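# Move red foam block or yellow sponge to desk

## Task

Check the shelves at the far end of the aisle for a red foam block. If one is there, place it on the desk. If none is there, take the yellow sponge from the coffee table and place it on the desk instead. All other objects must stay on their shelf, table or counter. The coffee table must be standing upright at the end. The robot must not fall over or finish leaning. An object counts as placed only if it stays there without the robot holding it.

## Robot and tools

ROBOT. A Hello Robot Stretch 3. It has a two-wheeled base (0.33 m long, 0.34 m wide), a lift that moves up a mast, and a single arm that reaches out to the robot's RIGHT side, ending in a wrist and gripper. The base cannot drive sideways. To move the gripper forward or back, drive the base. The base turns in place about the point midway between the drive wheels, which is 0.05 m behind its front edge. With the arm retracted and the wrist folded, a turn sweeps a circle of radius 0.28 m. With the wrist unfolded and level, the gripper reaches outside that circle.

FRAMES. Base frame: origin on the floor between the drive wheels, x forward, y left, z up. hand_pose is reported in the base frame, at the point where the closed fingertips meet. With all wrist joints at zero, its x axis points up, y points back along the arm toward the mast, and z points to the rear. The odometry frame is the base frame as it was when the scene began. Heading runs from -3.142 to 3.142, with positive meaning left.

TOOLS.
execute_actions(actions, cameras): actions is a list holding one action, or no actions to simply read state and images. An action can contain "base", "joints", or both, plus an optional "contact_limits". Everything in one action starts together.
- base: exactly one command. {"translate_m": d} is an offset from the current base position, in metres, range -1 to 1, positive forward. {"rotate_rad": d} is an offset heading change, in radians, range -3.2 to 3.2, positive counter-clockwise (left). Offsets are measured from the base position in the most recent state report.
- joints: a single object mapping joint names to absolute targets. lift_m 0 to 1.1 (arm height on the mast). arm_m 0 to 0.52 (extension). wrist_yaw_rad -1.345 to 4.42: 0 points the gripper along the arm, positive swings it toward the front, 3.0 folds it over the base. wrist_pitch_rad -1.57 to 0.451: 0 is level, negative tips the fingertips down. wrist_roll_rad -2.911 to 2.911: at 0 the fingers sit side by side. gripper_m -0.089 to 0.179, larger is wider. The actual fingertip gap is smaller than this value, by about 0.007 when nearly closed and 0.025 when fully open, and the gap is 0 below 0.007. head_pan_rad -3.953 to 1.73: 0 looks forward, -1.57 looks along the arm. head_tilt_rad -1.53 to 0.419: negative looks down. A joint that is left out may keep pushing toward its previous target.
- contact_limits: {"arm_m": effort%} with a range of 1 to 100. The arm stops (contact_stop) when its effort reaches that level, or the negative of it when retracting. Lower values are gentler, but too low stops the arm immediately.
- cameras: any of "head_camera", "nav_camera", "wrist_camera", or "all". Omitting it, or passing null, returns all cameras. [] returns none. No action may run longer than 15 s. An unknown key or an out-of-range value rejects the whole call. If a result reports a stop, any later motion calls in the same reply are skipped.
wait(seconds 0 to 10): issues no new command and returns state and images.
zoom_image(camera, region [x0,y0,x1,y1] in pixels, at most 504x504): gives a closer view of that camera's latest image.
finished_scene(scene): ends the scene for good and reports whether the task was done. The next scene's task arrives with it. If you resume from a summary, begin with an empty execute_actions call.

RESULTS. base_status and joint_status report how each motion ended. "done" for the base means the wheels turned the full amount, even if they slipped. "off_target" means it stopped short and may still be pushing. After contact_stop, time_out or torque_fault, the old target is dropped. On contact_stop, the arm or lift goes slack until it is commanded again, and a slack lift under load can sink. on_its_own lists things the call did not command; "held at" there is a target, not a measured position. motor_effort is given in percent, positive toward higher values, with the peak in brackets; it is noisy and biased. A resting effort flagged as out of range suggests pushing or carrying a load. lidar_m: 12 distances in 30-degree sectors, starting straight ahead and going counter-clockwise (4th left, 7th behind, 10th right). The scan plane is 0.17 m above the floor. It misses clear objects and thin legs, and parts of the robot can block sectors 5, 6, 9 and 10. wrist_depth_mm and head_depth_mm are 7x7 grids of median depth, where "-" means no reading. The head grid follows the sideways image. base_tilt is given in degrees with a fixed bias of about 4. turned_by_wheels and turned_by_imu give the turn since the last result. Odometry counts wheel slip as travel.

CAMERAS. head_camera (896x504) and nav_camera (fisheye) are on the head and follow pan and tilt. wrist_camera is on the gripper. The calibration describes poses relative to the base frame.

GRIPPING. To grasp, set gripper_m below the object's width. To release, set it at least 0.02 above the value where the fingers made contact. Neither the reading nor "done" confirms that you are holding something. Squeezing too hard triggers a stall guard that weakens the grip; send a different value to grip again.

SPEED. The base is fast (0.30 m/s, 1.9 rad/s) only when lift_m < 0.30, arm_m < 0.03 and wrist_yaw_rad > 2.54. Otherwise it is limited to 0.10 m/s and 0.63 rad/s.

AVOID. Fold or unfold the wrist only with lift_m between 0.32 and 0.95, wrist_pitch_rad -0.4 and roll near 0. Once folded, the lift may go as low as 0.25. With yaw below -0.4, keep pitch at -0.5 or lower. Pushing on something solid with the gripper above about 0.45 m can tip the robot, and a second push after a contact_stop is riskier still. Do not drive while gripping, hooking or pressing on something fixed. Driving backward into furniture tips the robot most easily. If the robot leans, reverse the last move in small steps, pull the gripper free, and lower the lift to about 0.2. The base, wrist and head have no contact stop, and a wrist pushed hard shuts off for 10 s (torque_fault). Loose objects may occasionally be nudged by outside forces. Fewer seconds of robot motion is better.

Each tool is called after "Emit:" by a JSON object that holds its "op" and its "data", one argument or row to a line.

## Session

Emit:
{"op": "execute_actions", "data": {
  "actions": []
}}

Scene clock: 0.00 s.
base_odometry: x=+0.000 y=+0.000 heading=+0.000 (m, m, rad; odometry frame)
turned_by_wheels: +0.000 (rad since the last result)
turned_by_imu: +0.000 (rad since the last result)
base_tilt: forward=+0.6 right=+0.9 (deg)
lidar_m: 1.49 1.20 1.16 1.27 1.85 1.05 1.44 1.63 2.55 1.86 1.57 1.49
head_depth_mm: 1792 1813 1821 1840 1852 1433 1434 / 1895 1937 1948 1965 1980 1437 1982 / 2012 2087 2091 2111 2145 2145 2113 / 1932 2002 2012 1994 2008 2008 1978 / 1735 1743 1751 1742 1758 1758 1751 / 1545 1552 1549 1548 1539 1534 1552 / 1358 1351 1346 1353 1363 1371 1367
base_status: not commanded
joint_positions: lift_m=+0.378 arm_m=+0.002 wrist_yaw_rad=+3.047 wrist_pitch_rad=-0.562 wrist_roll_rad=-0.018 gripper_m=+0.037 head_pan_rad=+0.016 head_tilt_rad=+0.007
joint_status: not commanded
motor_effort: left_wheel=+0 right_wheel=-1 lift_m=+24 arm_m=+0 wrist_yaw_rad=+1 wrist_pitch_rad=+3 wrist_roll_rad=+0 gripper_m=+0 head_pan_rad=+2 head_tilt_rad=+1 (%)
hand_pose: x=-0.0020 y=+0.0565 z=+0.3598 quat_wxyz=(+0.227, +0.682, +0.166, +0.676) (m; base frame)
wrist_depth_mm: - - - - - - 919 / - - - - - - 997 / 916 934 - 925 940 923 925 / 746 751 743 750 756 769 763 / 630 636 628 635 664 648 646 / 549 569 - - 557 553 559 / 483 - - - 487 492 487
pictures: head_camera (sideways: a quarter turn clockwise sets it upright), nav_camera (sideways: a quarter turn counterclockwise sets it upright), wrist_camera
Images, in order (width x height): head_camera 896x504, nav_camera 672x504, wrist_camera 644x364.

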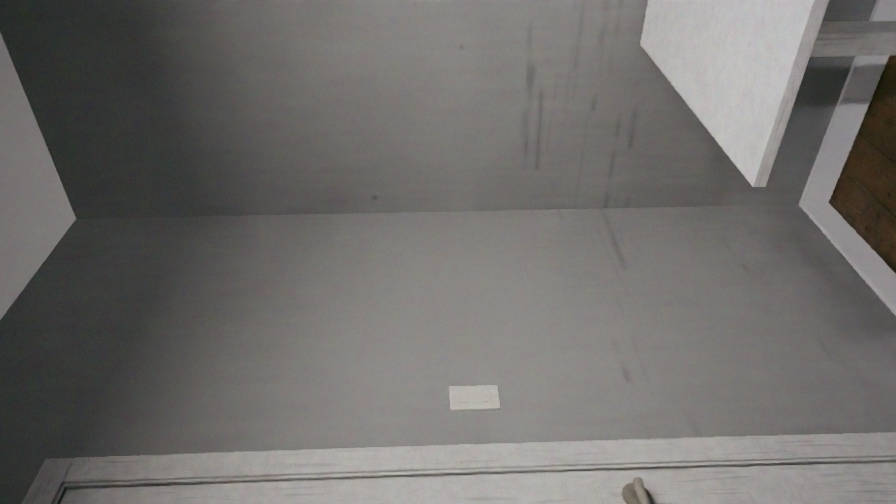

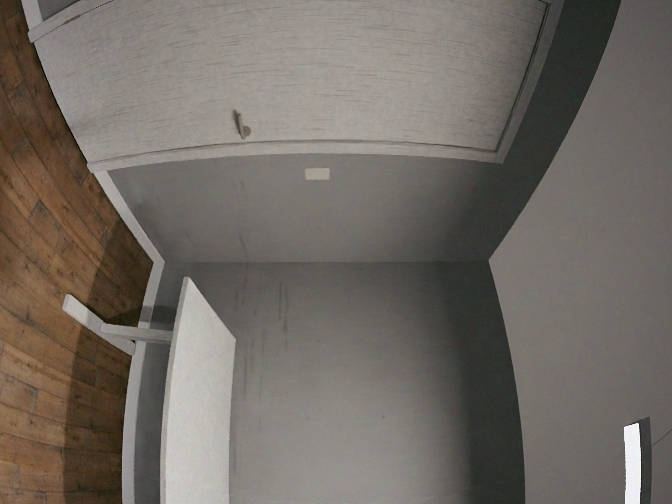

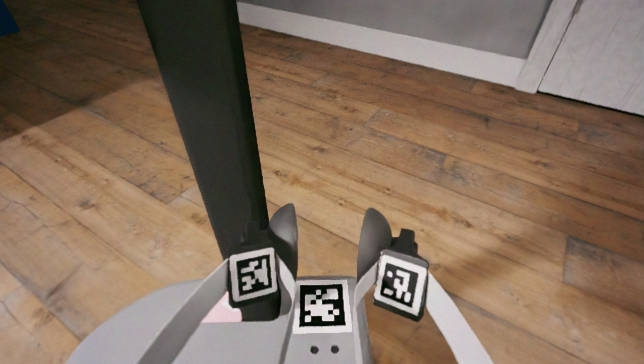

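Facing a corner; the desk is to the right-front. Look around.

Emit:
{"op": "execute_actions", "data": {
  "actions": [
    {"joints":{"head_pan_rad":-1.6,"head_tilt_rad":-0.5}}
  ],
  "cameras": ["nav_camera","head_camera"]
}}

Emit:
{"op": "execute_actions", "data": {
  "actions": [
    {"joints":{"head_pan_rad":-3.2,"head_tilt_rad":-0.5}}
  ],
  "cameras": ["nav_camera","head_camera"]
}}

Emit:
{"op": "execute_actions", "data": {
  "actions": [
    {"joints":{"head_pan_rad":1.6,"head_tilt_rad":-0.5}}
  ],
  "cameras": ["nav_camera","head_camera"]
}}

Scene clock: 3.90 s.
base_odometry: x=+0.000 y=+0.000 heading=+0.000 (m, m, rad; odometry frame)
turned_by_wheels: +0.000 (rad since the last result)
turned_by_imu: +0.000 (rad since the last result)
base_tilt: forward=+0.8 right=+0.7 (deg)
lidar_m: 1.49 1.20 1.16 1.27 1.85 1.05 1.44 1.62 2.55 1.86 1.57 1.49
head_depth_mm: 2246 2431 2632 2561 1927 1540 1292 / 2384 2565 2837 2574 1925 1551 1294 / 2528 2752 3001 2597 1960 1556 1295 / 2686 2953 2859 2570 1953 1563 1302 / 2555 2716 2566 2306 1967 1577 1313 / 2240 2442 2440 2466 1985 1575 1316 / 2042 2162 2277 2366 1994 1590 1321
base_status: not commanded
joint_positions: lift_m=+0.378 arm_m=+0.002 wrist_yaw_rad=+3.047 wrist_pitch_rad=-0.562 wrist_roll_rad=-0.018 gripper_m=+0.037 head_pan_rad=-1.593 head_tilt_rad=-0.493
joint_status: all done
motor_effort: left_wheel=+0(0) right_wheel=-1(1) lift_m=+24(24) arm_m=+0(0) wrist_yaw_rad=+0(1) wrist_pitch_rad=+4(4) wrist_roll_rad=+0(0) gripper_m=+0(0) head_pan_rad=-3(30) head_tilt_rad=-2(21) (%)
hand_pose: x=-0.0020 y=+0.0565 z=+0.3598 quat_wxyz=(+0.227, +0.682, +0.166, +0.676) (m; base frame)
wrist_depth_mm: - - - - - - 928 / - - - - - - - / 923 902 - 915 919 923 943 / 756 752 736 753 762 758 777 / 629 634 638 645 670 643 646 / 549 559 - - 553 560 555 / 483 - - - 488 490 488
pictures: head_camera (sideways: a quarter turn clockwise sets it upright), nav_camera (sideways: a quarter turn counterclockwise sets it upright)
camera_calibration (this result's frames):
head_camera: T_world_to_cam=[[0.0235344, 0.493392, -0.869489, 1.15449], [0.99967, -0.0026305, 0.0255653, -0.0324666], [0.0103265, -0.869803, -0.493291, 0.600234], [0, 0, 0, 1]] pos_world=[-0.000912687, -0.0476175, 1.30074]
nav_camera: T_world_to_cam=[[-0.0387067, -0.438309, 0.897991, -1.12478], [-0.998441, 0.0531314, -0.0171031, 0.0806968], [-0.0402151, -0.897253, -0.439682, 0.53634], [0, 0, 0, 1]] pos_world=[0.0586032, -0.0160572, 1.24724]
Images, in order (width x height): head_camera 896x504, nav_camera 672x504.

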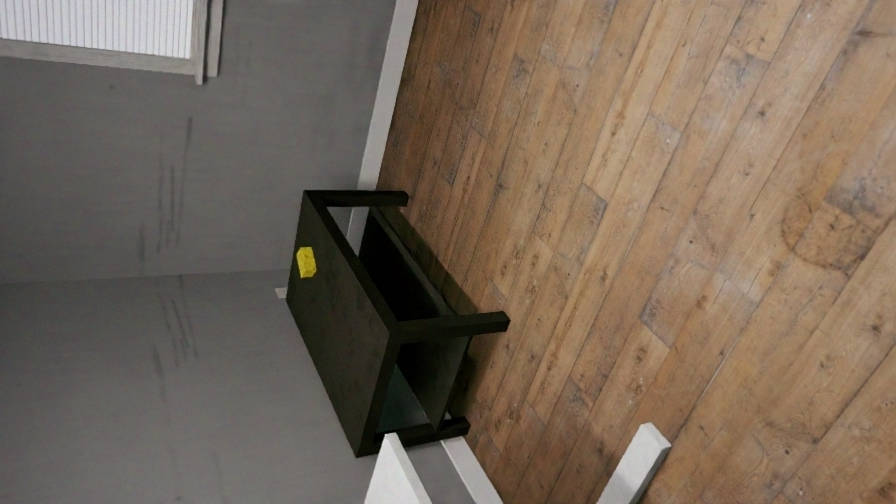

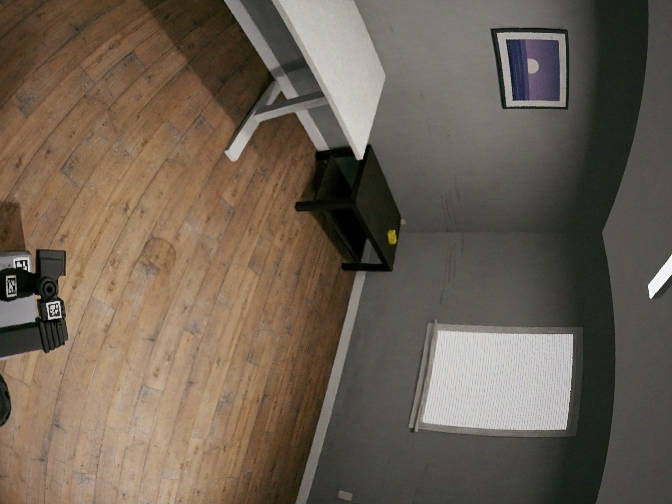

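Scene clock: 5.20 s.
base_odometry: x=+0.000 y=+0.000 heading=+0.000 (m, m, rad; odometry frame)
turned_by_wheels: +0.000 (rad since the last result)
turned_by_imu: +0.000 (rad since the last result)
base_tilt: forward=+0.6 right=+0.6 (deg)
lidar_m: 1.49 1.20 1.17 1.27 1.85 1.05 1.44 1.62 2.55 1.85 1.57 1.49
head_depth_mm: 889 964 1047 1148 1276 1422 1287 / 2673 2838 2815 1252 1398 1505 1299 / 1936 2143 2389 2469 1941 1549 1300 / 1942 2056 2262 2188 1957 1567 1301 / 1865 1526 2227 1981 1877 1570 1310 / 1281 1369 1504 1709 1898 1588 1320 / 1271 1431 1624 1933 1977 1588 1325
base_status: not commanded
joint_positions: lift_m=+0.378 arm_m=+0.002 wrist_yaw_rad=+3.047 wrist_pitch_rad=-0.562 wrist_roll_rad=-0.018 gripper_m=+0.037 head_pan_rad=-3.193 head_tilt_rad=-0.494
joint_status: all done
motor_effort: left_wheel=+0(0) right_wheel=+0(1) lift_m=+24(24) arm_m=+0(0) wrist_yaw_rad=+1(0) wrist_pitch_rad=+3(3) wrist_roll_rad=+0(0) gripper_m=+0(1) head_pan_rad=-2(29) head_tilt_rad=-2(1) (%)
hand_pose: x=-0.0020 y=+0.0565 z=+0.3598 quat_wxyz=(+0.227, +0.682, +0.166, +0.676) (m; base frame)
wrist_depth_mm: - - - - - - 913 / - - - - - - - / 910 937 - 917 942 929 929 / 737 737 747 758 748 764 768 / 634 637 627 648 658 644 644 / 549 563 - - 559 564 561 / 486 - - - 492 488 495
pictures: head_camera (sideways: a quarter turn clockwise sets it upright), nav_camera (sideways: a quarter turn counterclockwise sets it upright)
camera_calibration (this result's frames):
head_camera: T_world_to_cam=[[0.492709, -0.0379416, -0.869367, 1.15147], [-0.0318246, -0.999166, 0.0255701, -0.0261807], [-0.869612, 0.0150686, -0.493506, 0.605881], [0, 0, 0, 1]] pos_world=[-0.0412922, 0.00840006, 1.30073]
nav_camera: T_world_to_cam=[[-0.437213, 0.0514996, 0.897882, -1.12221], [0.082266, 0.996464, -0.0170954, 0.0740944], [-0.895587, 0.0663908, -0.439904, 0.541847], [0, 0, 0, 1]] pos_world=[-0.0114698, -0.0520127, 1.24724]
Images, in order (width x height): head_camera 896x504, nav_camera 672x504.

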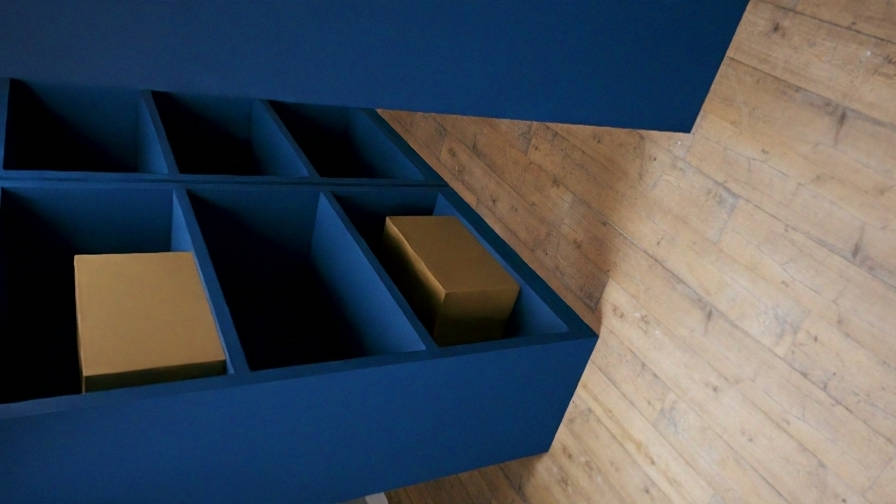

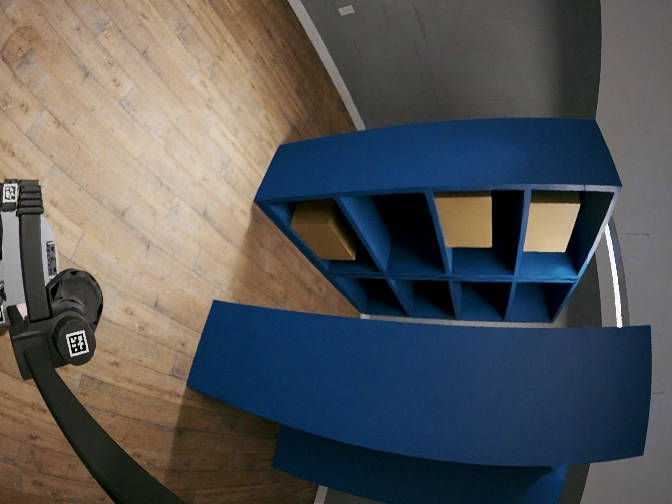

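Scene clock: 7.80 s.
base_odometry: x=+0.000 y=+0.000 heading=+0.000 (m, m, rad; odometry frame)
turned_by_wheels: +0.000 (rad since the last result)
turned_by_imu: +0.000 (rad since the last result)
base_tilt: forward=+0.7 right=+0.6 (deg)
lidar_m: 1.49 1.20 1.16 1.27 1.85 1.05 1.44 1.62 2.55 1.86 1.56 1.49
head_depth_mm: 1038 1123 1217 1335 1473 1544 1288 / 1099 1195 1306 1444 1603 1546 1290 / 1170 1283 1412 1568 1760 1558 1301 / 1250 1377 1523 1709 1890 1561 1303 / 1344 1487 1670 1898 1971 1572 1314 / 1461 1629 1837 2116 1973 1587 1321 / 1581 1798 2056 2341 1998 1631 -
base_status: not commanded
joint_positions: lift_m=+0.378 arm_m=+0.002 wrist_yaw_rad=+3.047 wrist_pitch_rad=-0.562 wrist_roll_rad=-0.018 gripper_m=+0.037 head_pan_rad=+1.593 head_tilt_rad=-0.494
joint_status: all done
motor_effort: left_wheel=+0(0) right_wheel=-1(1) lift_m=+24(24) arm_m=+0(0) wrist_yaw_rad=+1(0) wrist_pitch_rad=+3(3) wrist_roll_rad=+0(0) gripper_m=+0(0) head_pan_rad=+3(26) head_tilt_rad=-1(1) (%)
hand_pose: x=-0.0020 y=+0.0565 z=+0.3598 quat_wxyz=(+0.227, +0.682, +0.166, +0.676) (m; base frame)
wrist_depth_mm: - - - - - - 922 / - - - - - - 977 / 926 918 - 911 934 922 936 / 748 761 740 760 761 769 764 / 628 637 632 640 661 651 641 / 549 561 - - 555 556 561 / 484 - - - 489 493 495
pictures: head_camera (sideways: a quarter turn clockwise sets it upright), nav_camera (sideways: a quarter turn counterclockwise sets it upright)
camera_calibration (this result's frames):
head_camera: T_world_to_cam=[[-0.0018369, -0.494164, -0.869367, 1.15449], [-0.998821, -0.0412717, 0.0255701, -0.020282], [-0.0485161, 0.868388, -0.493506, 0.600873], [0, 0, 0, 1]] pos_world=[0.0110146, 0.0478793, 1.30073]
nav_camera: T_world_to_cam=[[0.0194138, 0.439808, 0.897882, -1.125], [0.999811, -0.0092323, -0.0170954, 0.0684974], [0.000770828, 0.898044, -0.439904, 0.536379], [0, 0, 0, 1]] pos_world=[-0.0470575, 0.0137222, 1.24724]
Images, in order (width x height): head_camera 896x504, nav_camera 672x504.

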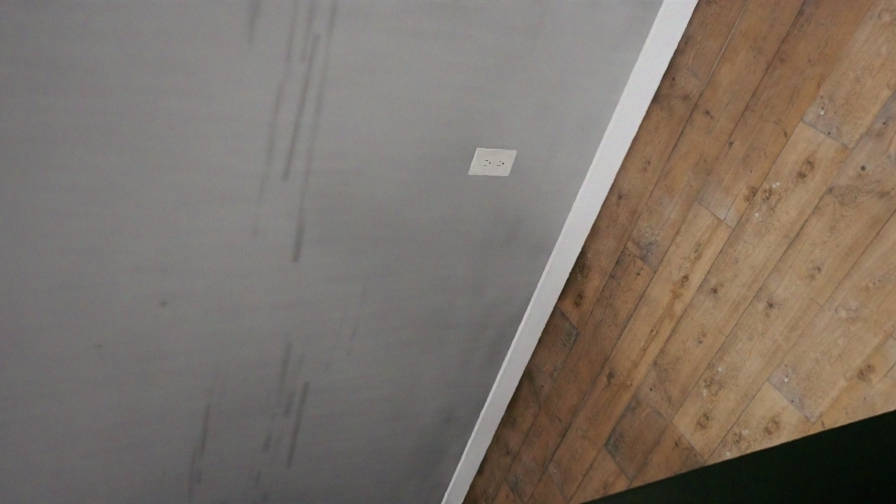

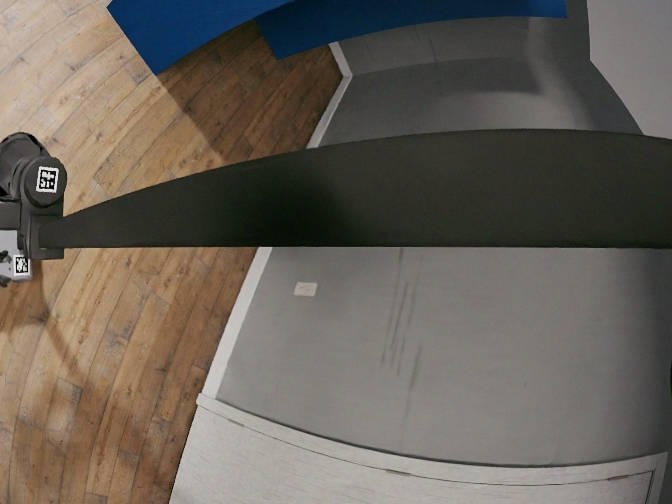

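Emit:
{"op": "execute_actions", "data": {
  "actions": [
    {"base":{"rotate_rad":2.9},"joints":{"head_pan_rad":0,"head_tilt_rad":-0.4,"lift_m":0.28}}
  ],
  "cameras": ["nav_camera","head_camera"]
}}

Scene clock: 15.70 s.
base_odometry: x=+0.000 y=+0.000 heading=+2.900 (m, m, rad; odometry frame)
turned_by_wheels: +2.900 (rad since the last result)
turned_by_imu: +2.924 (rad since the last result)
base_tilt: forward=+0.8 right=+0.7 (deg)
lidar_m: 1.06 1.44 2.55 2.55 1.57 1.84 1.48 1.30 1.17 1.20 1.47 1.05
head_depth_mm: 847 907 980 1067 1156 1283 1358 / 877 939 1020 1115 1220 1348 1371 / 911 981 1061 1163 1280 1425 1386 / 2673 2839 3074 2887 2095 1637 1381 / 1957 2074 2245 2414 2163 1710 1389 / 1857 1981 2298 2042 1954 1716 1386 / 1468 1501 2083 1743 1671 1717 1397
base_status: done
joint_positions: lift_m=+0.280 arm_m=+0.002 wrist_yaw_rad=+3.047 wrist_pitch_rad=-0.563 wrist_roll_rad=-0.018 gripper_m=+0.037 head_pan_rad=+0.007 head_tilt_rad=-0.408
joint_status: all done
motor_effort: left_wheel=-1(6) right_wheel=+1(11) lift_m=+17(18) arm_m=-1(1) wrist_yaw_rad=+1(0) wrist_pitch_rad=+4(4) wrist_roll_rad=+0(0) gripper_m=+1(1) head_pan_rad=-3(31) head_tilt_rad=+3(7) (%)
hand_pose: x=-0.0020 y=+0.0563 z=+0.2620 quat_wxyz=(+0.227, +0.681, +0.166, +0.676) (m; base frame)
wrist_depth_mm: - - - - - - - / 912 921 934 941 950 954 965 / 726 730 - 746 742 745 745 / 597 600 595 607 606 608 608 / 506 523 - - 530 514 515 / - - - - - 447 447 / - - - - 389 393 392
pictures: head_camera (sideways: a quarter turn clockwise sets it upright), nav_camera (sideways: a quarter turn counterclockwise sets it upright)
camera_calibration (this result's frames):
head_camera: T_world_to_cam=[[-0.418019, 0.0097661, -0.908386, 1.20792], [-0.0284291, 0.999312, 0.0238261, -0.0239337], [0.907993, 0.0357843, -0.417454, 0.496077], [0, 0, 0, 1]] pos_world=[0.0538204, -0.00563128, 1.30492]
nav_camera: T_world_to_cam=[[0.36117, -0.026543, 0.932122, -1.17176], [-0.0226234, -0.99955, -0.0196971, 0.0781234], [0.932226, -0.0139738, -0.361608, 0.428809], [0, 0, 0, 1]] pos_world=[0.0252251, 0.0529784, 1.24882]
Images, in order (width x height): head_camera 896x504, nav_camera 672x504.

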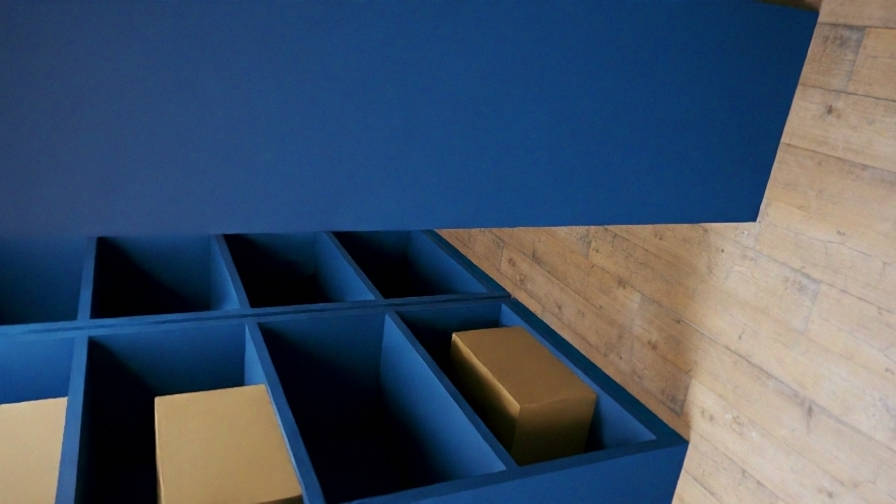

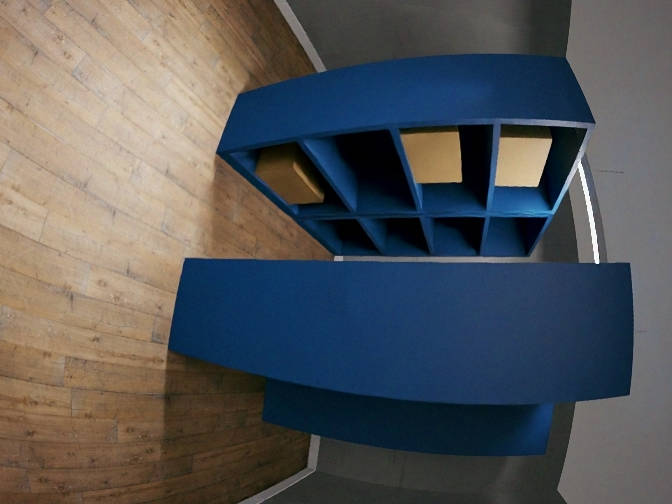

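Emit:
{"op": "execute_actions", "data": {
  "actions": [
    {"base":{"rotate_rad":-0.6}}
  ],
  "cameras": []
}}

Emit:
{"op": "execute_actions", "data": {
  "actions": [
    {"base":{"translate_m":0.8},"joints":{"head_pan_rad":1.0,"head_tilt_rad":-0.2}}
  ],
  "cameras": ["nav_camera","head_camera"]
}}

Scene clock: 19.23 s.
base_odometry: x=+0.000 y=+0.000 heading=+2.300 (m, m, rad; odometry frame)
turned_by_wheels: -0.600 (rad since the last result)
turned_by_imu: -0.605 (rad since the last result)
base_tilt: forward=+0.9 right=+0.7 (deg)
lidar_m: 1.05 1.05 1.44 2.55 2.55 1.85 1.57 1.48 1.35 1.17 1.20 1.40
head_depth_mm: 2063 2173 2261 2370 2142 1660 1362 / 2535 2673 2853 2829 2168 1684 1371 / 2686 2916 3160 3078 2167 1686 1379 / 1776 1918 2060 2269 2194 1684 1385 / 1724 1855 1992 2165 2019 1407 1385 / 881 934 1003 1082 1198 1319 1392 / 849 906 977 1062 1159 1277 1356
base_status: done
joint_positions: lift_m=+0.280 arm_m=+0.002 wrist_yaw_rad=+3.047 wrist_pitch_rad=-0.563 wrist_roll_rad=-0.018 gripper_m=+0.037 head_pan_rad=+0.007 head_tilt_rad=-0.408
joint_status: not commanded
motor_effort: left_wheel=+1(7) right_wheel=-2(9) lift_m=+17(17) arm_m=-1(0) wrist_yaw_rad=+1(1) wrist_pitch_rad=+4(4) wrist_roll_rad=+0(0) gripper_m=+0(0) head_pan_rad=-3(3) head_tilt_rad=+2(2) (%)
hand_pose: x=-0.0020 y=+0.0563 z=+0.2620 quat_wxyz=(+0.227, +0.681, +0.166, +0.676) (m; base frame)
wrist_depth_mm: - - - - - - - / 934 942 943 957 951 953 949 / 726 720 - 727 738 748 740 / 594 596 589 601 603 601 614 / 505 525 - - 526 511 515 / - - - - - 440 447 / - - - - 393 392 393
pictures: none
No camera images: the call's "cameras" was empty. Leave "cameras" out to get every camera's image.

Scene clock: 23.70 s.
base_odometry: x=-0.533 y=+0.597 heading=+2.300 (m, m, rad; odometry frame)
turned_by_wheels: +0.000 (rad since the last result)
turned_by_imu: -0.002 (rad since the last result)
base_tilt: forward=+0.7 right=+0.6 (deg)
lidar_m: 1.21 0.30 0.32 0.57 2.73 2.56 2.36 1.91 1.15 1.00 1.00 1.16
head_depth_mm: - - - - - 287 294 / - - - 286 294 308 324 / - 286 293 307 323 341 361 / 293 306 322 340 360 382 407 / 321 339 358 381 406 435 468 / 357 380 405 433 466 505 548 / 402 432 464 502 546 601 665
base_status: done
joint_positions: lift_m=+0.280 arm_m=+0.002 wrist_yaw_rad=+3.047 wrist_pitch_rad=-0.563 wrist_roll_rad=-0.018 gripper_m=+0.037 head_pan_rad=+0.993 head_tilt_rad=-0.211
joint_status: all done
motor_effort: left_wheel=+1(9) right_wheel=-3(6) lift_m=+18(17) arm_m=+0(1) wrist_yaw_rad=+1(0) wrist_pitch_rad=+4(4) wrist_roll_rad=+0(0) gripper_m=+0(0) head_pan_rad=+4(30) head_tilt_rad=+4(14) (%)
hand_pose: x=-0.0020 y=+0.0563 z=+0.2619 quat_wxyz=(+0.227, +0.681, +0.166, +0.676) (m; base frame)
wrist_depth_mm: - - - - 534 360 270 / 945 936 941 943 558 372 276 / 738 726 - 734 594 387 294 / 591 596 588 595 581 403 332 / 506 521 - - 526 418 420 / - - - - - 434 447 / - - - - 391 395 394
pictures: head_camera (sideways: a quarter turn clockwise sets it upright), nav_camera (sideways: a quarter turn counterclockwise sets it upright)
camera_calibration (this result's frames):
head_camera: T_world_to_cam=[[-0.137093, -0.187045, -0.972738, 1.29023], [-0.851301, 0.524328, 0.0191562, -0.0128401], [0.506451, 0.830719, -0.231114, 0.256016], [0, 0, 0, 1]] pos_world=[0.0362914, 0.0353874, 1.31447]
nav_camera: T_world_to_cam=[[0.117764, 0.127407, 0.984835, -1.23915], [0.823419, -0.566877, -0.0251258, 0.0800359], [0.555079, 0.81389, -0.171667, 0.183896], [0, 0, 0, 1]] pos_world=[-0.0220533, 0.0535753, 1.25394]
Images, in order (width x height): head_camera 896x504, nav_camera 672x504.

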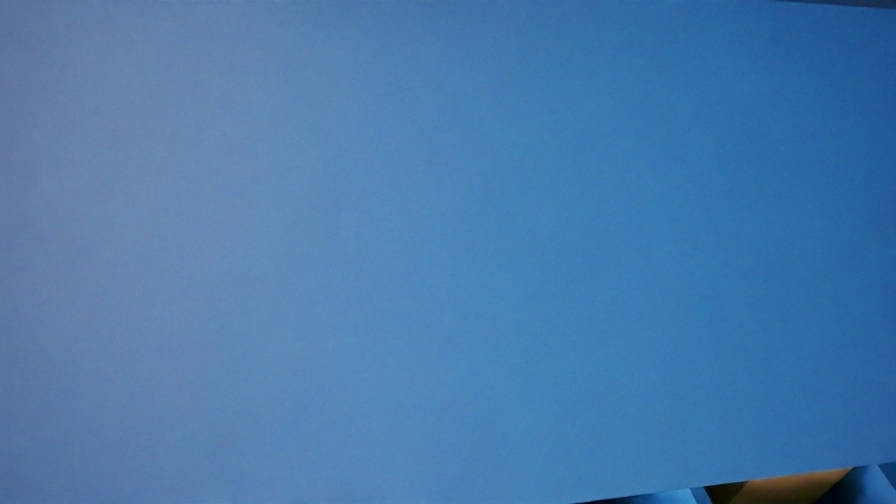

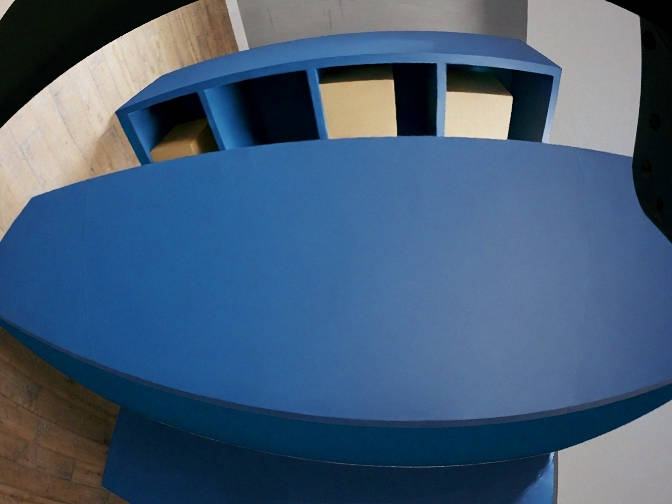

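Close to the panel. Continue past it.

Emit:
{"op": "execute_actions", "data": {
  "actions": [
    {"base":{"translate_m":0.55},"joints":{"head_pan_rad":1.2,"head_tilt_rad":-0.3}}
  ],
  "cameras": ["nav_camera","head_camera"]
}}

Scene clock: 28.43 s.
base_odometry: x=-0.900 y=+1.007 heading=+2.300 (m, m, rad; odometry frame)
turned_by_wheels: +0.000 (rad since the last result)
turned_by_imu: -0.001 (rad since the last result)
base_tilt: forward=+0.8 right=+0.8 (deg)
lidar_m: 0.68 0.49 0.29 0.25 0.25 0.29 2.90 1.67 0.99 0.86 0.87 1.01
head_depth_mm: 296 317 342 370 404 444 493 / - 292 311 335 362 393 431 / - - 289 304 327 353 384 / - - - 287 299 321 345 / - - - - 285 295 314 / - - - - - - 290 / - - - - - - -
base_status: done
joint_positions: lift_m=+0.280 arm_m=+0.002 wrist_yaw_rad=+3.047 wrist_pitch_rad=-0.563 wrist_roll_rad=-0.018 gripper_m=+0.037 head_pan_rad=+1.193 head_tilt_rad=-0.296
joint_status: all done
motor_effort: left_wheel=+1(9) right_wheel=-2(6) lift_m=+18(18) arm_m=-1(1) wrist_yaw_rad=+1(1) wrist_pitch_rad=+4(4) wrist_roll_rad=+0(0) gripper_m=+1(1) head_pan_rad=+3(14) head_tilt_rad=-1(8) (%)
hand_pose: x=-0.0020 y=+0.0563 z=+0.2619 quat_wxyz=(+0.227, +0.681, +0.166, +0.676) (m; base frame)
wrist_depth_mm: 233 244 272 286 309 335 374 / 254 268 303 318 348 385 431 / 278 300 - 359 399 448 513 / 312 337 376 414 463 532 585 / 353 369 - - 510 517 519 / - - - - - 443 447 / - - - - 393 393 394
pictures: head_camera (sideways: a quarter turn clockwise sets it upright), nav_camera (sideways: a quarter turn counterclockwise sets it upright)
camera_calibration (this result's frames):
head_camera: T_world_to_cam=[[-0.127572, -0.287104, -0.949366, 1.25964], [-0.937864, 0.34635, 0.0212839, -0.0150798], [0.322703, 0.893092, -0.313449, 0.364298], [0, 0, 0, 1]] pos_world=[0.0289917, 0.0415193, 1.31037]
nav_camera: T_world_to_cam=[[0.12094, 0.225982, 0.966595, -1.21531], [0.918872, -0.393892, -0.0228804, 0.0765276], [0.375564, 0.890944, -0.255286, 0.29383], [0, 0, 0, 1]] pos_world=[-0.0336908, 0.0429962, 1.25148]
Images, in order (width x height): head_camera 896x504, nav_camera 672x504.

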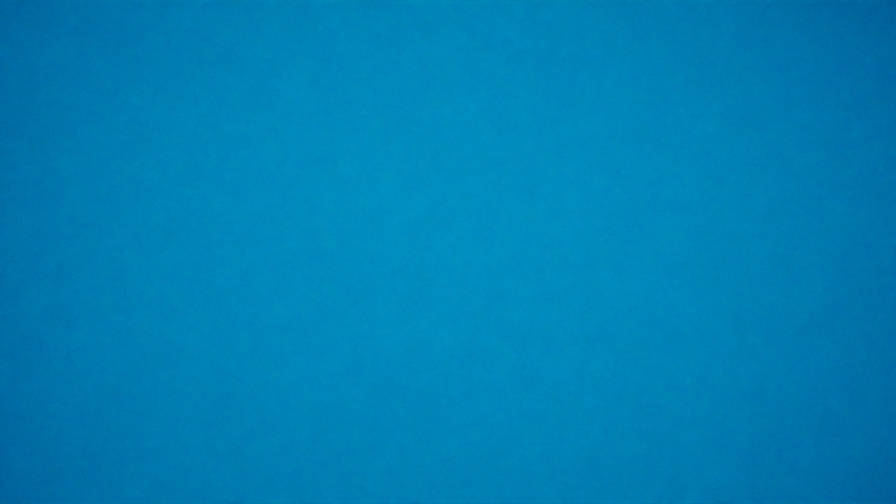

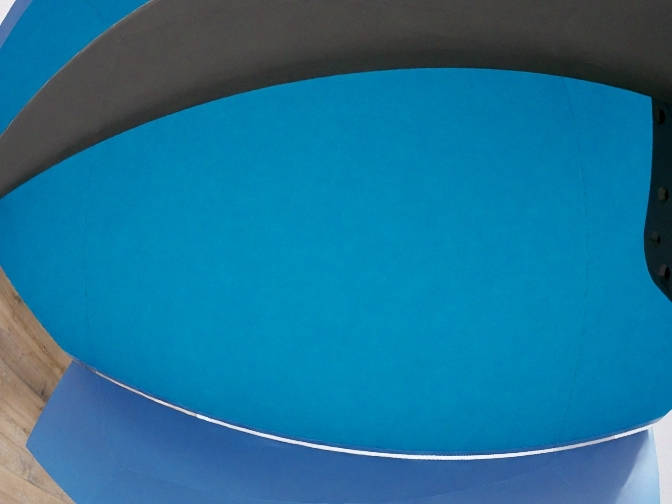

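Emit:
{"op": "execute_actions", "data": {
  "actions": [
    {"base":{"translate_m":0.75},"joints":{"head_pan_rad":1.5,"head_tilt_rad":-0.3}}
  ],
  "cameras": ["nav_camera","head_camera"]
}}

Scene clock: 38.73 s.
base_odometry: x=-1.400 y=+1.565 heading=+2.300 (m, m, rad; odometry frame)
turned_by_wheels: +0.000 (rad since the last result)
turned_by_imu: +0.261 (rad since the last result)
base_tilt: forward=+0.7 right=+0.7 (deg)
lidar_m: - - 0.15 0.20 0.43 0.59 2.62 0.99 0.73 0.70 0.73 1.01
head_depth_mm: - - - - - - - / - - - - - - - / - - - 331 334 341 360 / 1278 1385 1485 1531 1640 468 506 / 322 341 363 388 417 451 488 / 320 340 361 386 414 447 485 / 319 338 359 383 411 444 481
base_status: done
joint_positions: lift_m=+0.280 arm_m=+0.002 wrist_yaw_rad=+3.047 wrist_pitch_rad=-0.564 wrist_roll_rad=-0.018 gripper_m=+0.037 head_pan_rad=+1.495 head_tilt_rad=-0.304
joint_status: all done
motor_effort: left_wheel=+0(83) right_wheel=+0(77) lift_m=+23(25) arm_m=+0(0) wrist_yaw_rad=+1(2) wrist_pitch_rad=+4(5) wrist_roll_rad=+0(0) gripper_m=+1(1) head_pan_rad=+1(17) head_tilt_rad=+2(2) (%)
hand_pose: x=-0.0020 y=+0.0560 z=+0.2613 quat_wxyz=(+0.228, +0.681, +0.167, +0.675) (m; base frame)
wrist_depth_mm: 425 425 433 434 191 100 68 / 473 478 481 480 193 100 68 / 536 538 - 559 194 101 68 / 577 574 580 581 195 101 68 / 506 526 - - 163 101 68 / - - - - - 102 68 / - - - - 198 95 68
pictures: head_camera (sideways: a quarter turn clockwise sets it upright), nav_camera (sideways: a quarter turn counterclockwise sets it upright)
camera_calibration (this result's frames):
head_camera: T_world_to_cam=[[-0.0368618, -0.319553, -0.946851, 1.2558], [-0.99844, 0.0515488, 0.021473, -0.0149562], [0.0419473, 0.946165, -0.320954, 0.375779], [0, 0, 0, 1]] pos_world=[0.0155954, 0.0465177, 1.30999]
nav_camera: T_world_to_cam=[[0.0487414, 0.259367, 0.964548, -1.2122], [0.994464, -0.1026, -0.022664, 0.0757846], [0.0930845, 0.960314, -0.262932, 0.305504], [0, 0, 0, 1]] pos_world=[-0.0447186, 0.0287988, 1.25127]
Images, in order (width x height): head_camera 896x504, nav_camera 672x504.

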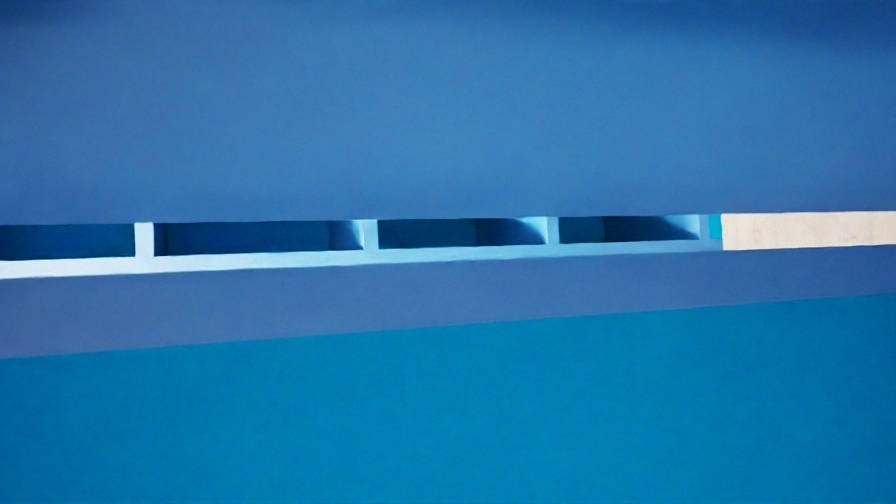

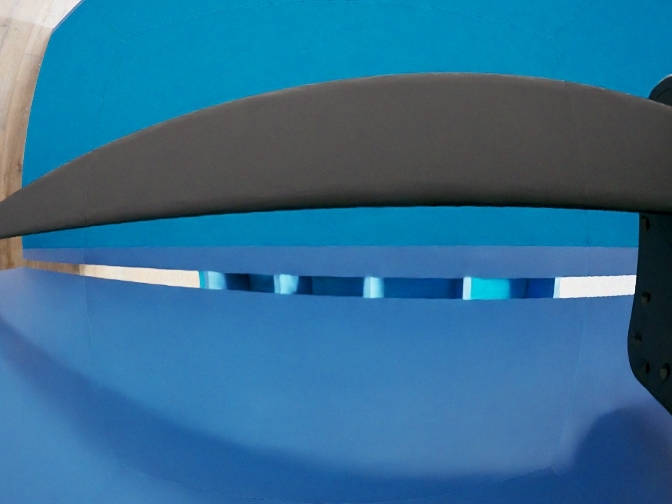

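Emit:
{"op": "execute_actions", "data": {
  "actions": [
    {"base":{"translate_m":-0.5},"joints":{"head_pan_rad":0.8,"head_tilt_rad":-0.5}}
  ],
  "cameras": ["nav_camera"]
}}

Scene clock: 45.47 s.
base_odometry: x=-1.067 y=+1.193 heading=+2.300 (m, m, rad; odometry frame)
turned_by_wheels: +0.000 (rad since the last result)
turned_by_imu: +0.002 (rad since the last result)
base_tilt: forward=+0.7 right=+0.8 (deg)
lidar_m: 0.55 0.57 0.43 0.41 0.43 3.07 2.67 0.98 0.73 0.70 0.73 1.01
head_depth_mm: 499 535 579 628 692 765 858 / 540 585 636 700 774 870 992 / 502 551 609 683 778 900 1065 / 458 497 545 603 675 768 887 / 421 454 493 541 597 669 758 / 389 417 451 489 536 593 661 / 362 386 415 447 487 531 587
base_status: done
joint_positions: lift_m=+0.280 arm_m=+0.002 wrist_yaw_rad=+3.047 wrist_pitch_rad=-0.564 wrist_roll_rad=-0.018 gripper_m=+0.037 head_pan_rad=+0.807 head_tilt_rad=-0.494
joint_status: all done
motor_effort: left_wheel=+0(5) right_wheel=+0(8) lift_m=+24(22) arm_m=-1(0) wrist_yaw_rad=+1(1) wrist_pitch_rad=+4(4) wrist_roll_rad=+0(0) gripper_m=+0(0) head_pan_rad=-2(27) head_tilt_rad=-1(13) (%)
hand_pose: x=-0.0020 y=+0.0560 z=+0.2613 quat_wxyz=(+0.228, +0.681, +0.167, +0.675) (m; base frame)
wrist_depth_mm: 437 435 435 442 441 442 447 / 829 478 483 487 493 497 499 / 693 545 - 552 554 564 559 / 592 586 591 600 600 607 601 / 508 528 - - 527 512 511 / - - - - - 442 445 / - - - - 391 391 397
pictures: nav_camera (sideways: a quarter turn counterclockwise sets it upright)
camera_calibration (this result's frames):
nav_camera: T_world_to_cam=[[0.325128, 0.297526, 0.897647, -1.12655], [0.700253, -0.71369, -0.0170787, 0.0703029], [0.63556, 0.634133, -0.440384, 0.533132], [0, 0, 0, 1]] pos_world=[-0.0217929, 0.0472772, 1.24723]
Images, in order (width x height): nav_camera 672x504.

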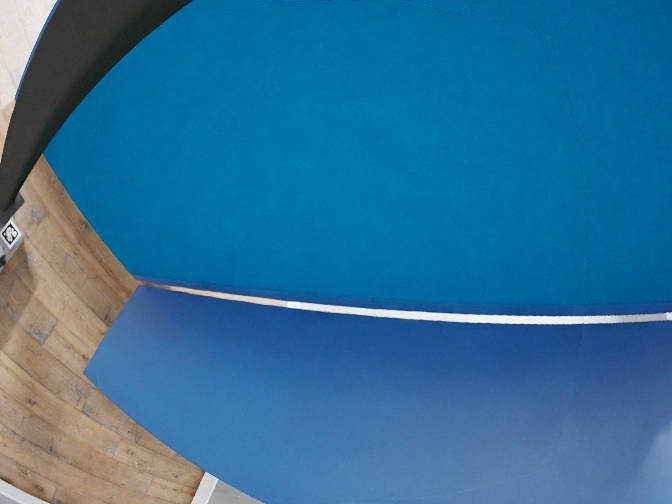

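Emit:
{"op": "execute_actions", "data": {
  "actions": [
    {"base":{"rotate_rad":3.14},"joints":{"head_pan_rad":-0.8}}
  ],
  "cameras": []
}}

Emit:
{"op": "execute_actions", "data": {
  "actions": [
    {"base":{"translate_m":0.75}}
  ],
  "cameras": ["nav_camera","head_camera"]
}}

Scene clock: 51.90 s.
base_odometry: x=-1.067 y=+1.193 heading=-0.843 (m, m, rad; odometry frame)
turned_by_wheels: +3.140 (rad since the last result)
turned_by_imu: +3.166 (rad since the last result)
base_tilt: forward=+0.8 right=+0.7 (deg)
lidar_m: 2.73 1.00 0.72 0.70 0.73 0.99 0.55 0.57 0.43 0.42 0.43 3.07
head_depth_mm: 365 392 424 462 508 564 635 / 393 426 464 510 565 637 726 / 427 465 511 567 640 730 850 / 3796 - 3901 2615 1961 1562 1302 / 3757 - 3735 2655 1966 1571 1306 / 3468 3667 3666 2650 1979 1585 1310 / 3215 3383 3558 2656 1973 1592 1311
base_status: done
joint_positions: lift_m=+0.280 arm_m=+0.002 wrist_yaw_rad=+3.047 wrist_pitch_rad=-0.564 wrist_roll_rad=-0.018 gripper_m=+0.037 head_pan_rad=-0.793 head_tilt_rad=-0.494
joint_status: all done
motor_effort: left_wheel=-1(7) right_wheel=+1(13) lift_m=+23(23) arm_m=-1(1) wrist_yaw_rad=+1(1) wrist_pitch_rad=+4(4) wrist_roll_rad=+0(0) gripper_m=+0(1) head_pan_rad=-2(29) head_tilt_rad=-1(2) (%)
hand_pose: x=-0.0020 y=+0.0560 z=+0.2613 quat_wxyz=(+0.228, +0.681, +0.167, +0.675) (m; base frame)
wrist_depth_mm: 698 703 715 721 722 731 736 / 766 760 774 776 787 806 814 / 716 716 - 736 731 745 739 / 596 590 587 598 609 599 602 / 504 529 - - 527 513 511 / - - - - - 443 445 / - - - - 391 391 390
pictures: none
No camera images: the call's "cameras" was empty. Leave "cameras" out to get every camera's image.

Scene clock: 56.20 s.
base_odometry: x=-0.568 y=+0.633 heading=-0.843 (m, m, rad; odometry frame)
turned_by_wheels: +0.000 (rad since the last result)
turned_by_imu: -0.002 (rad since the last result)
base_tilt: forward=+0.7 right=+0.7 (deg)
lidar_m: 2.09 0.98 0.73 0.70 0.73 0.99 1.29 0.59 0.55 1.52 3.15 2.42
head_depth_mm: 2991 3173 3367 2548 1913 1550 1291 / 3158 3461 3588 2568 1935 1551 1298 / 3449 3694 3395 2577 1935 1555 1295 / 3181 3437 3196 2621 1967 1571 1307 / 2855 3122 3249 2642 1978 1577 1312 / 2671 2842 2567 2581 1989 1584 1317 / 2457 2568 2770 2689 1987 1589 1324
base_status: done
joint_positions: lift_m=+0.280 arm_m=+0.002 wrist_yaw_rad=+3.047 wrist_pitch_rad=-0.564 wrist_roll_rad=-0.018 gripper_m=+0.037 head_pan_rad=-0.793 head_tilt_rad=-0.494
joint_status: not commanded
motor_effort: left_wheel=+0(7) right_wheel=+0(9) lift_m=+23(24) arm_m=-1(1) wrist_yaw_rad=+1(1) wrist_pitch_rad=+4(4) wrist_roll_rad=+0(0) gripper_m=+0(0) head_pan_rad=-2(2) head_tilt_rad=-2(2) (%)
hand_pose: x=-0.0020 y=+0.0560 z=+0.2613 quat_wxyz=(+0.228, +0.681, +0.167, +0.675) (m; base frame)
wrist_depth_mm: 694 706 704 720 724 738 744 / 771 774 786 792 810 818 810 / 723 718 - 738 735 735 743 / 593 601 587 602 595 598 606 / 503 529 - - 524 519 519 / - - - - - 440 449 / - - - - 392 395 393
pictures: head_camera (sideways: a quarter turn clockwise sets it upright), nav_camera (sideways: a quarter turn counterclockwise sets it upright)
camera_calibration (this result's frames):
head_camera: T_world_to_cam=[[-0.338065, 0.361296, -0.86901, 1.15607], [0.698515, 0.715138, 0.025584, -0.0306539], [0.630705, -0.598367, -0.494133, 0.597546], [0, 0, 0, 1]] pos_world=[0.035365, -0.0382107, 1.30069]
nav_camera: T_world_to_cam=[[0.288005, -0.333813, 0.897564, -1.12622], [-0.733873, -0.679072, -0.0170729, 0.0790435], [0.61521, -0.653782, -0.440552, 0.533475], [0, 0, 0, 1]] pos_world=[0.0541658, 0.0265051, 1.24723]
Images, in order (width x height): head_camera 896x504, nav_camera 672x504.

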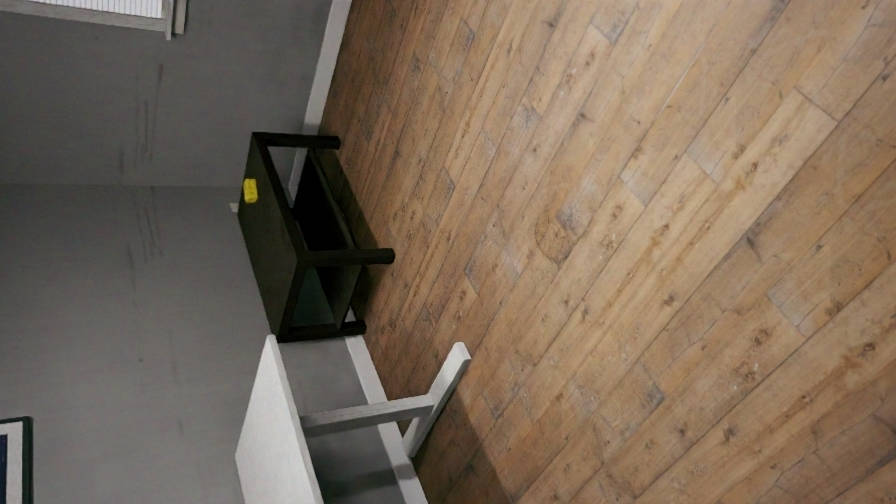

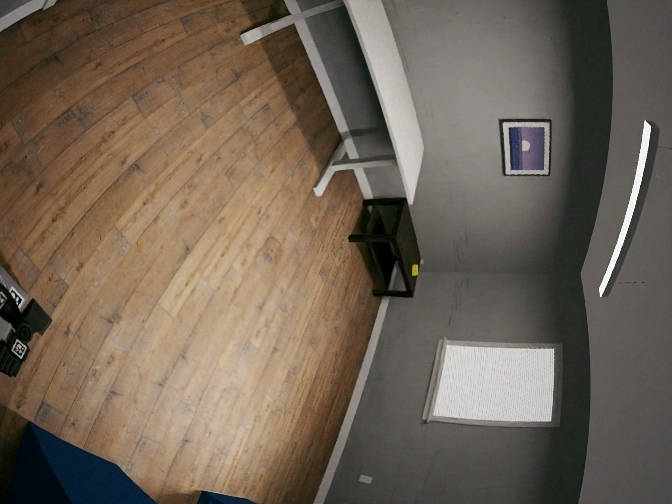

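Emit:
{"op": "execute_actions", "data": {
  "actions": [
    {"base":{"translate_m":0.2},"joints":{"head_pan_rad":0,"head_tilt_rad":-0.3}}
  ],
  "cameras": []
}}

Emit:
{"op": "execute_actions", "data": {
  "actions": [
    {"base":{"rotate_rad":-1.57}}
  ],
  "cameras": ["nav_camera","head_camera"]
}}

Scene clock: 61.07 s.
base_odometry: x=-0.435 y=+0.483 heading=-0.843 (m, m, rad; odometry frame)
turned_by_wheels: +0.000 (rad since the last result)
turned_by_imu: +0.000 (rad since the last result)
base_tilt: forward=+0.8 right=+0.6 (deg)
lidar_m: 1.89 0.98 0.73 0.70 0.73 0.99 1.49 0.70 0.79 3.02 2.56 2.24
head_depth_mm: 2047 2183 2323 1992 2500 1864 1477 / 2033 2182 2319 2012 2521 1865 1489 / 2047 2175 2319 2035 2548 1871 1484 / 2042 2177 2329 2058 2445 1879 1492 / 2052 2175 2319 2447 2586 1879 1504 / 2027 2172 2323 2475 2558 1902 1510 / 2016 2124 2192 2154 2119 1859 1514
base_status: done
joint_positions: lift_m=+0.280 arm_m=+0.002 wrist_yaw_rad=+3.047 wrist_pitch_rad=-0.564 wrist_roll_rad=-0.018 gripper_m=+0.037 head_pan_rad=-0.007 head_tilt_rad=-0.309
joint_status: all done
motor_effort: left_wheel=+0(7) right_wheel=+0(9) lift_m=+23(23) arm_m=-1(1) wrist_yaw_rad=+1(1) wrist_pitch_rad=+4(4) wrist_roll_rad=+0(0) gripper_m=+0(1) head_pan_rad=+4(27) head_tilt_rad=+2(15) (%)
hand_pose: x=-0.0020 y=+0.0560 z=+0.2613 quat_wxyz=(+0.228, +0.681, +0.167, +0.675) (m; base frame)
wrist_depth_mm: 697 709 717 722 730 728 712 / 761 774 779 784 796 799 817 / 722 717 - 734 740 739 735 / 596 601 589 600 609 599 605 / 499 528 - - 526 517 510 / - - - - - 445 447 / - - - - 390 392 391
pictures: none
No camera images: the call's "cameras" was empty. Leave "cameras" out to get every camera's image.

Scene clock: 63.23 s.
base_odometry: x=-0.435 y=+0.483 heading=-2.413 (m, m, rad; odometry frame)
turned_by_wheels: -1.570 (rad since the last result)
turned_by_imu: -1.581 (rad since the last result)
base_tilt: forward=+0.8 right=+0.8 (deg)
lidar_m: 3.02 2.55 2.24 1.89 0.97 0.73 0.70 0.73 1.00 1.49 0.70 0.80
head_depth_mm: 2648 1792 1811 1842 1875 1783 1475 / 2684 2867 3091 3267 2506 1859 1489 / 2704 2886 3088 3263 2539 1886 1490 / 2723 2847 3045 3286 2557 1878 1500 / 2693 2909 3092 3288 2571 1896 1500 / 2696 2898 3039 3263 2601 1905 1503 / 2725 2890 3101 3284 2599 1913 1517
base_status: done
joint_positions: lift_m=+0.280 arm_m=+0.002 wrist_yaw_rad=+3.047 wrist_pitch_rad=-0.564 wrist_roll_rad=-0.018 gripper_m=+0.037 head_pan_rad=-0.007 head_tilt_rad=-0.309
joint_status: not commanded
motor_effort: left_wheel=+1(10) right_wheel=-2(9) lift_m=+23(23) arm_m=-1(1) wrist_yaw_rad=+1(1) wrist_pitch_rad=+4(4) wrist_roll_rad=+0(0) gripper_m=+0(0) head_pan_rad=+3(2) head_tilt_rad=+3(3) (%)
hand_pose: x=-0.0020 y=+0.0560 z=+0.2613 quat_wxyz=(+0.228, +0.681, +0.167, +0.675) (m; base frame)
wrist_depth_mm: 865 - - - - - - / 856 916 941 930 931 937 970 / 726 725 - 727 737 729 740 / 595 595 593 601 601 600 607 / 503 530 - - 528 511 512 / - - - - - 446 445 / - - - - 390 392 395
pictures: head_camera (sideways: a quarter turn clockwise sets it upright), nav_camera (sideways: a quarter turn counterclockwise sets it upright)
camera_calibration (this result's frames):
head_camera: T_world_to_cam=[[-0.325592, 0.0149499, -0.945392, 1.25566], [-0.0167611, 0.999627, 0.0215801, -0.0210837], [0.945362, 0.0228721, -0.32522, 0.375819], [0, 0, 0, 1]] pos_world=[0.0531943, -0.00629192, 1.30977]
nav_camera: T_world_to_cam=[[0.26644, -0.0309186, 0.963356, -1.21197], [-0.0344474, -0.999152, -0.0225402, 0.0818996], [0.963236, -0.0271795, -0.267279, 0.305855], [0, 0, 0, 1]] pos_world=[0.0311272, 0.0526709, 1.25115]
Images, in order (width x height): head_camera 896x504, nav_camera 672x504.

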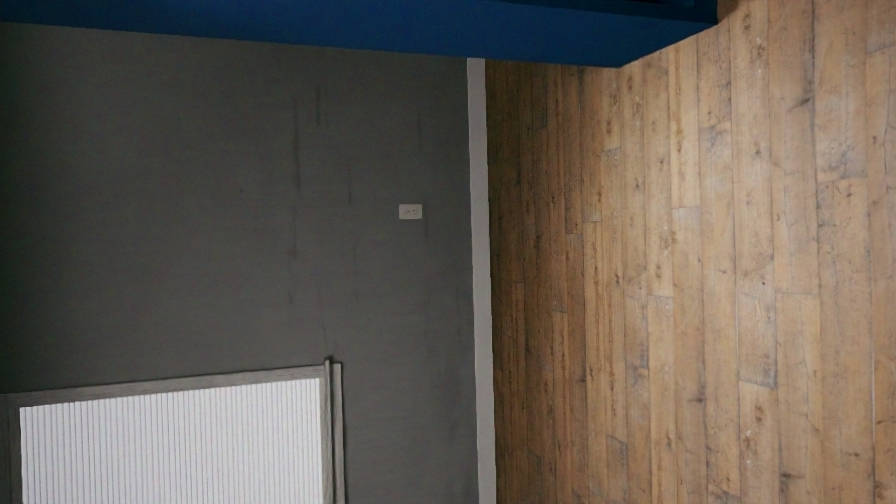

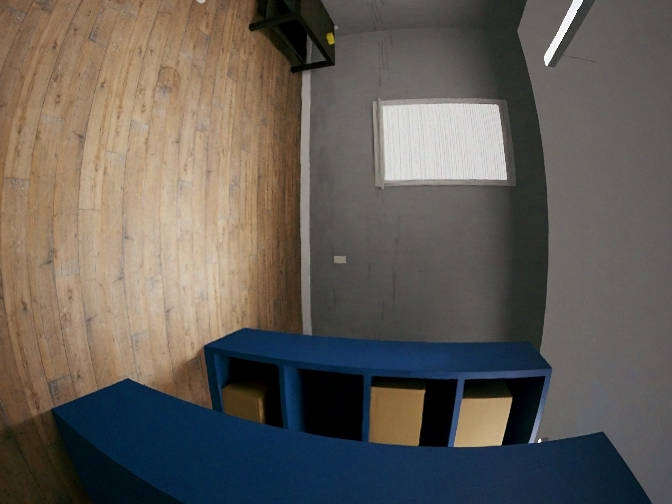

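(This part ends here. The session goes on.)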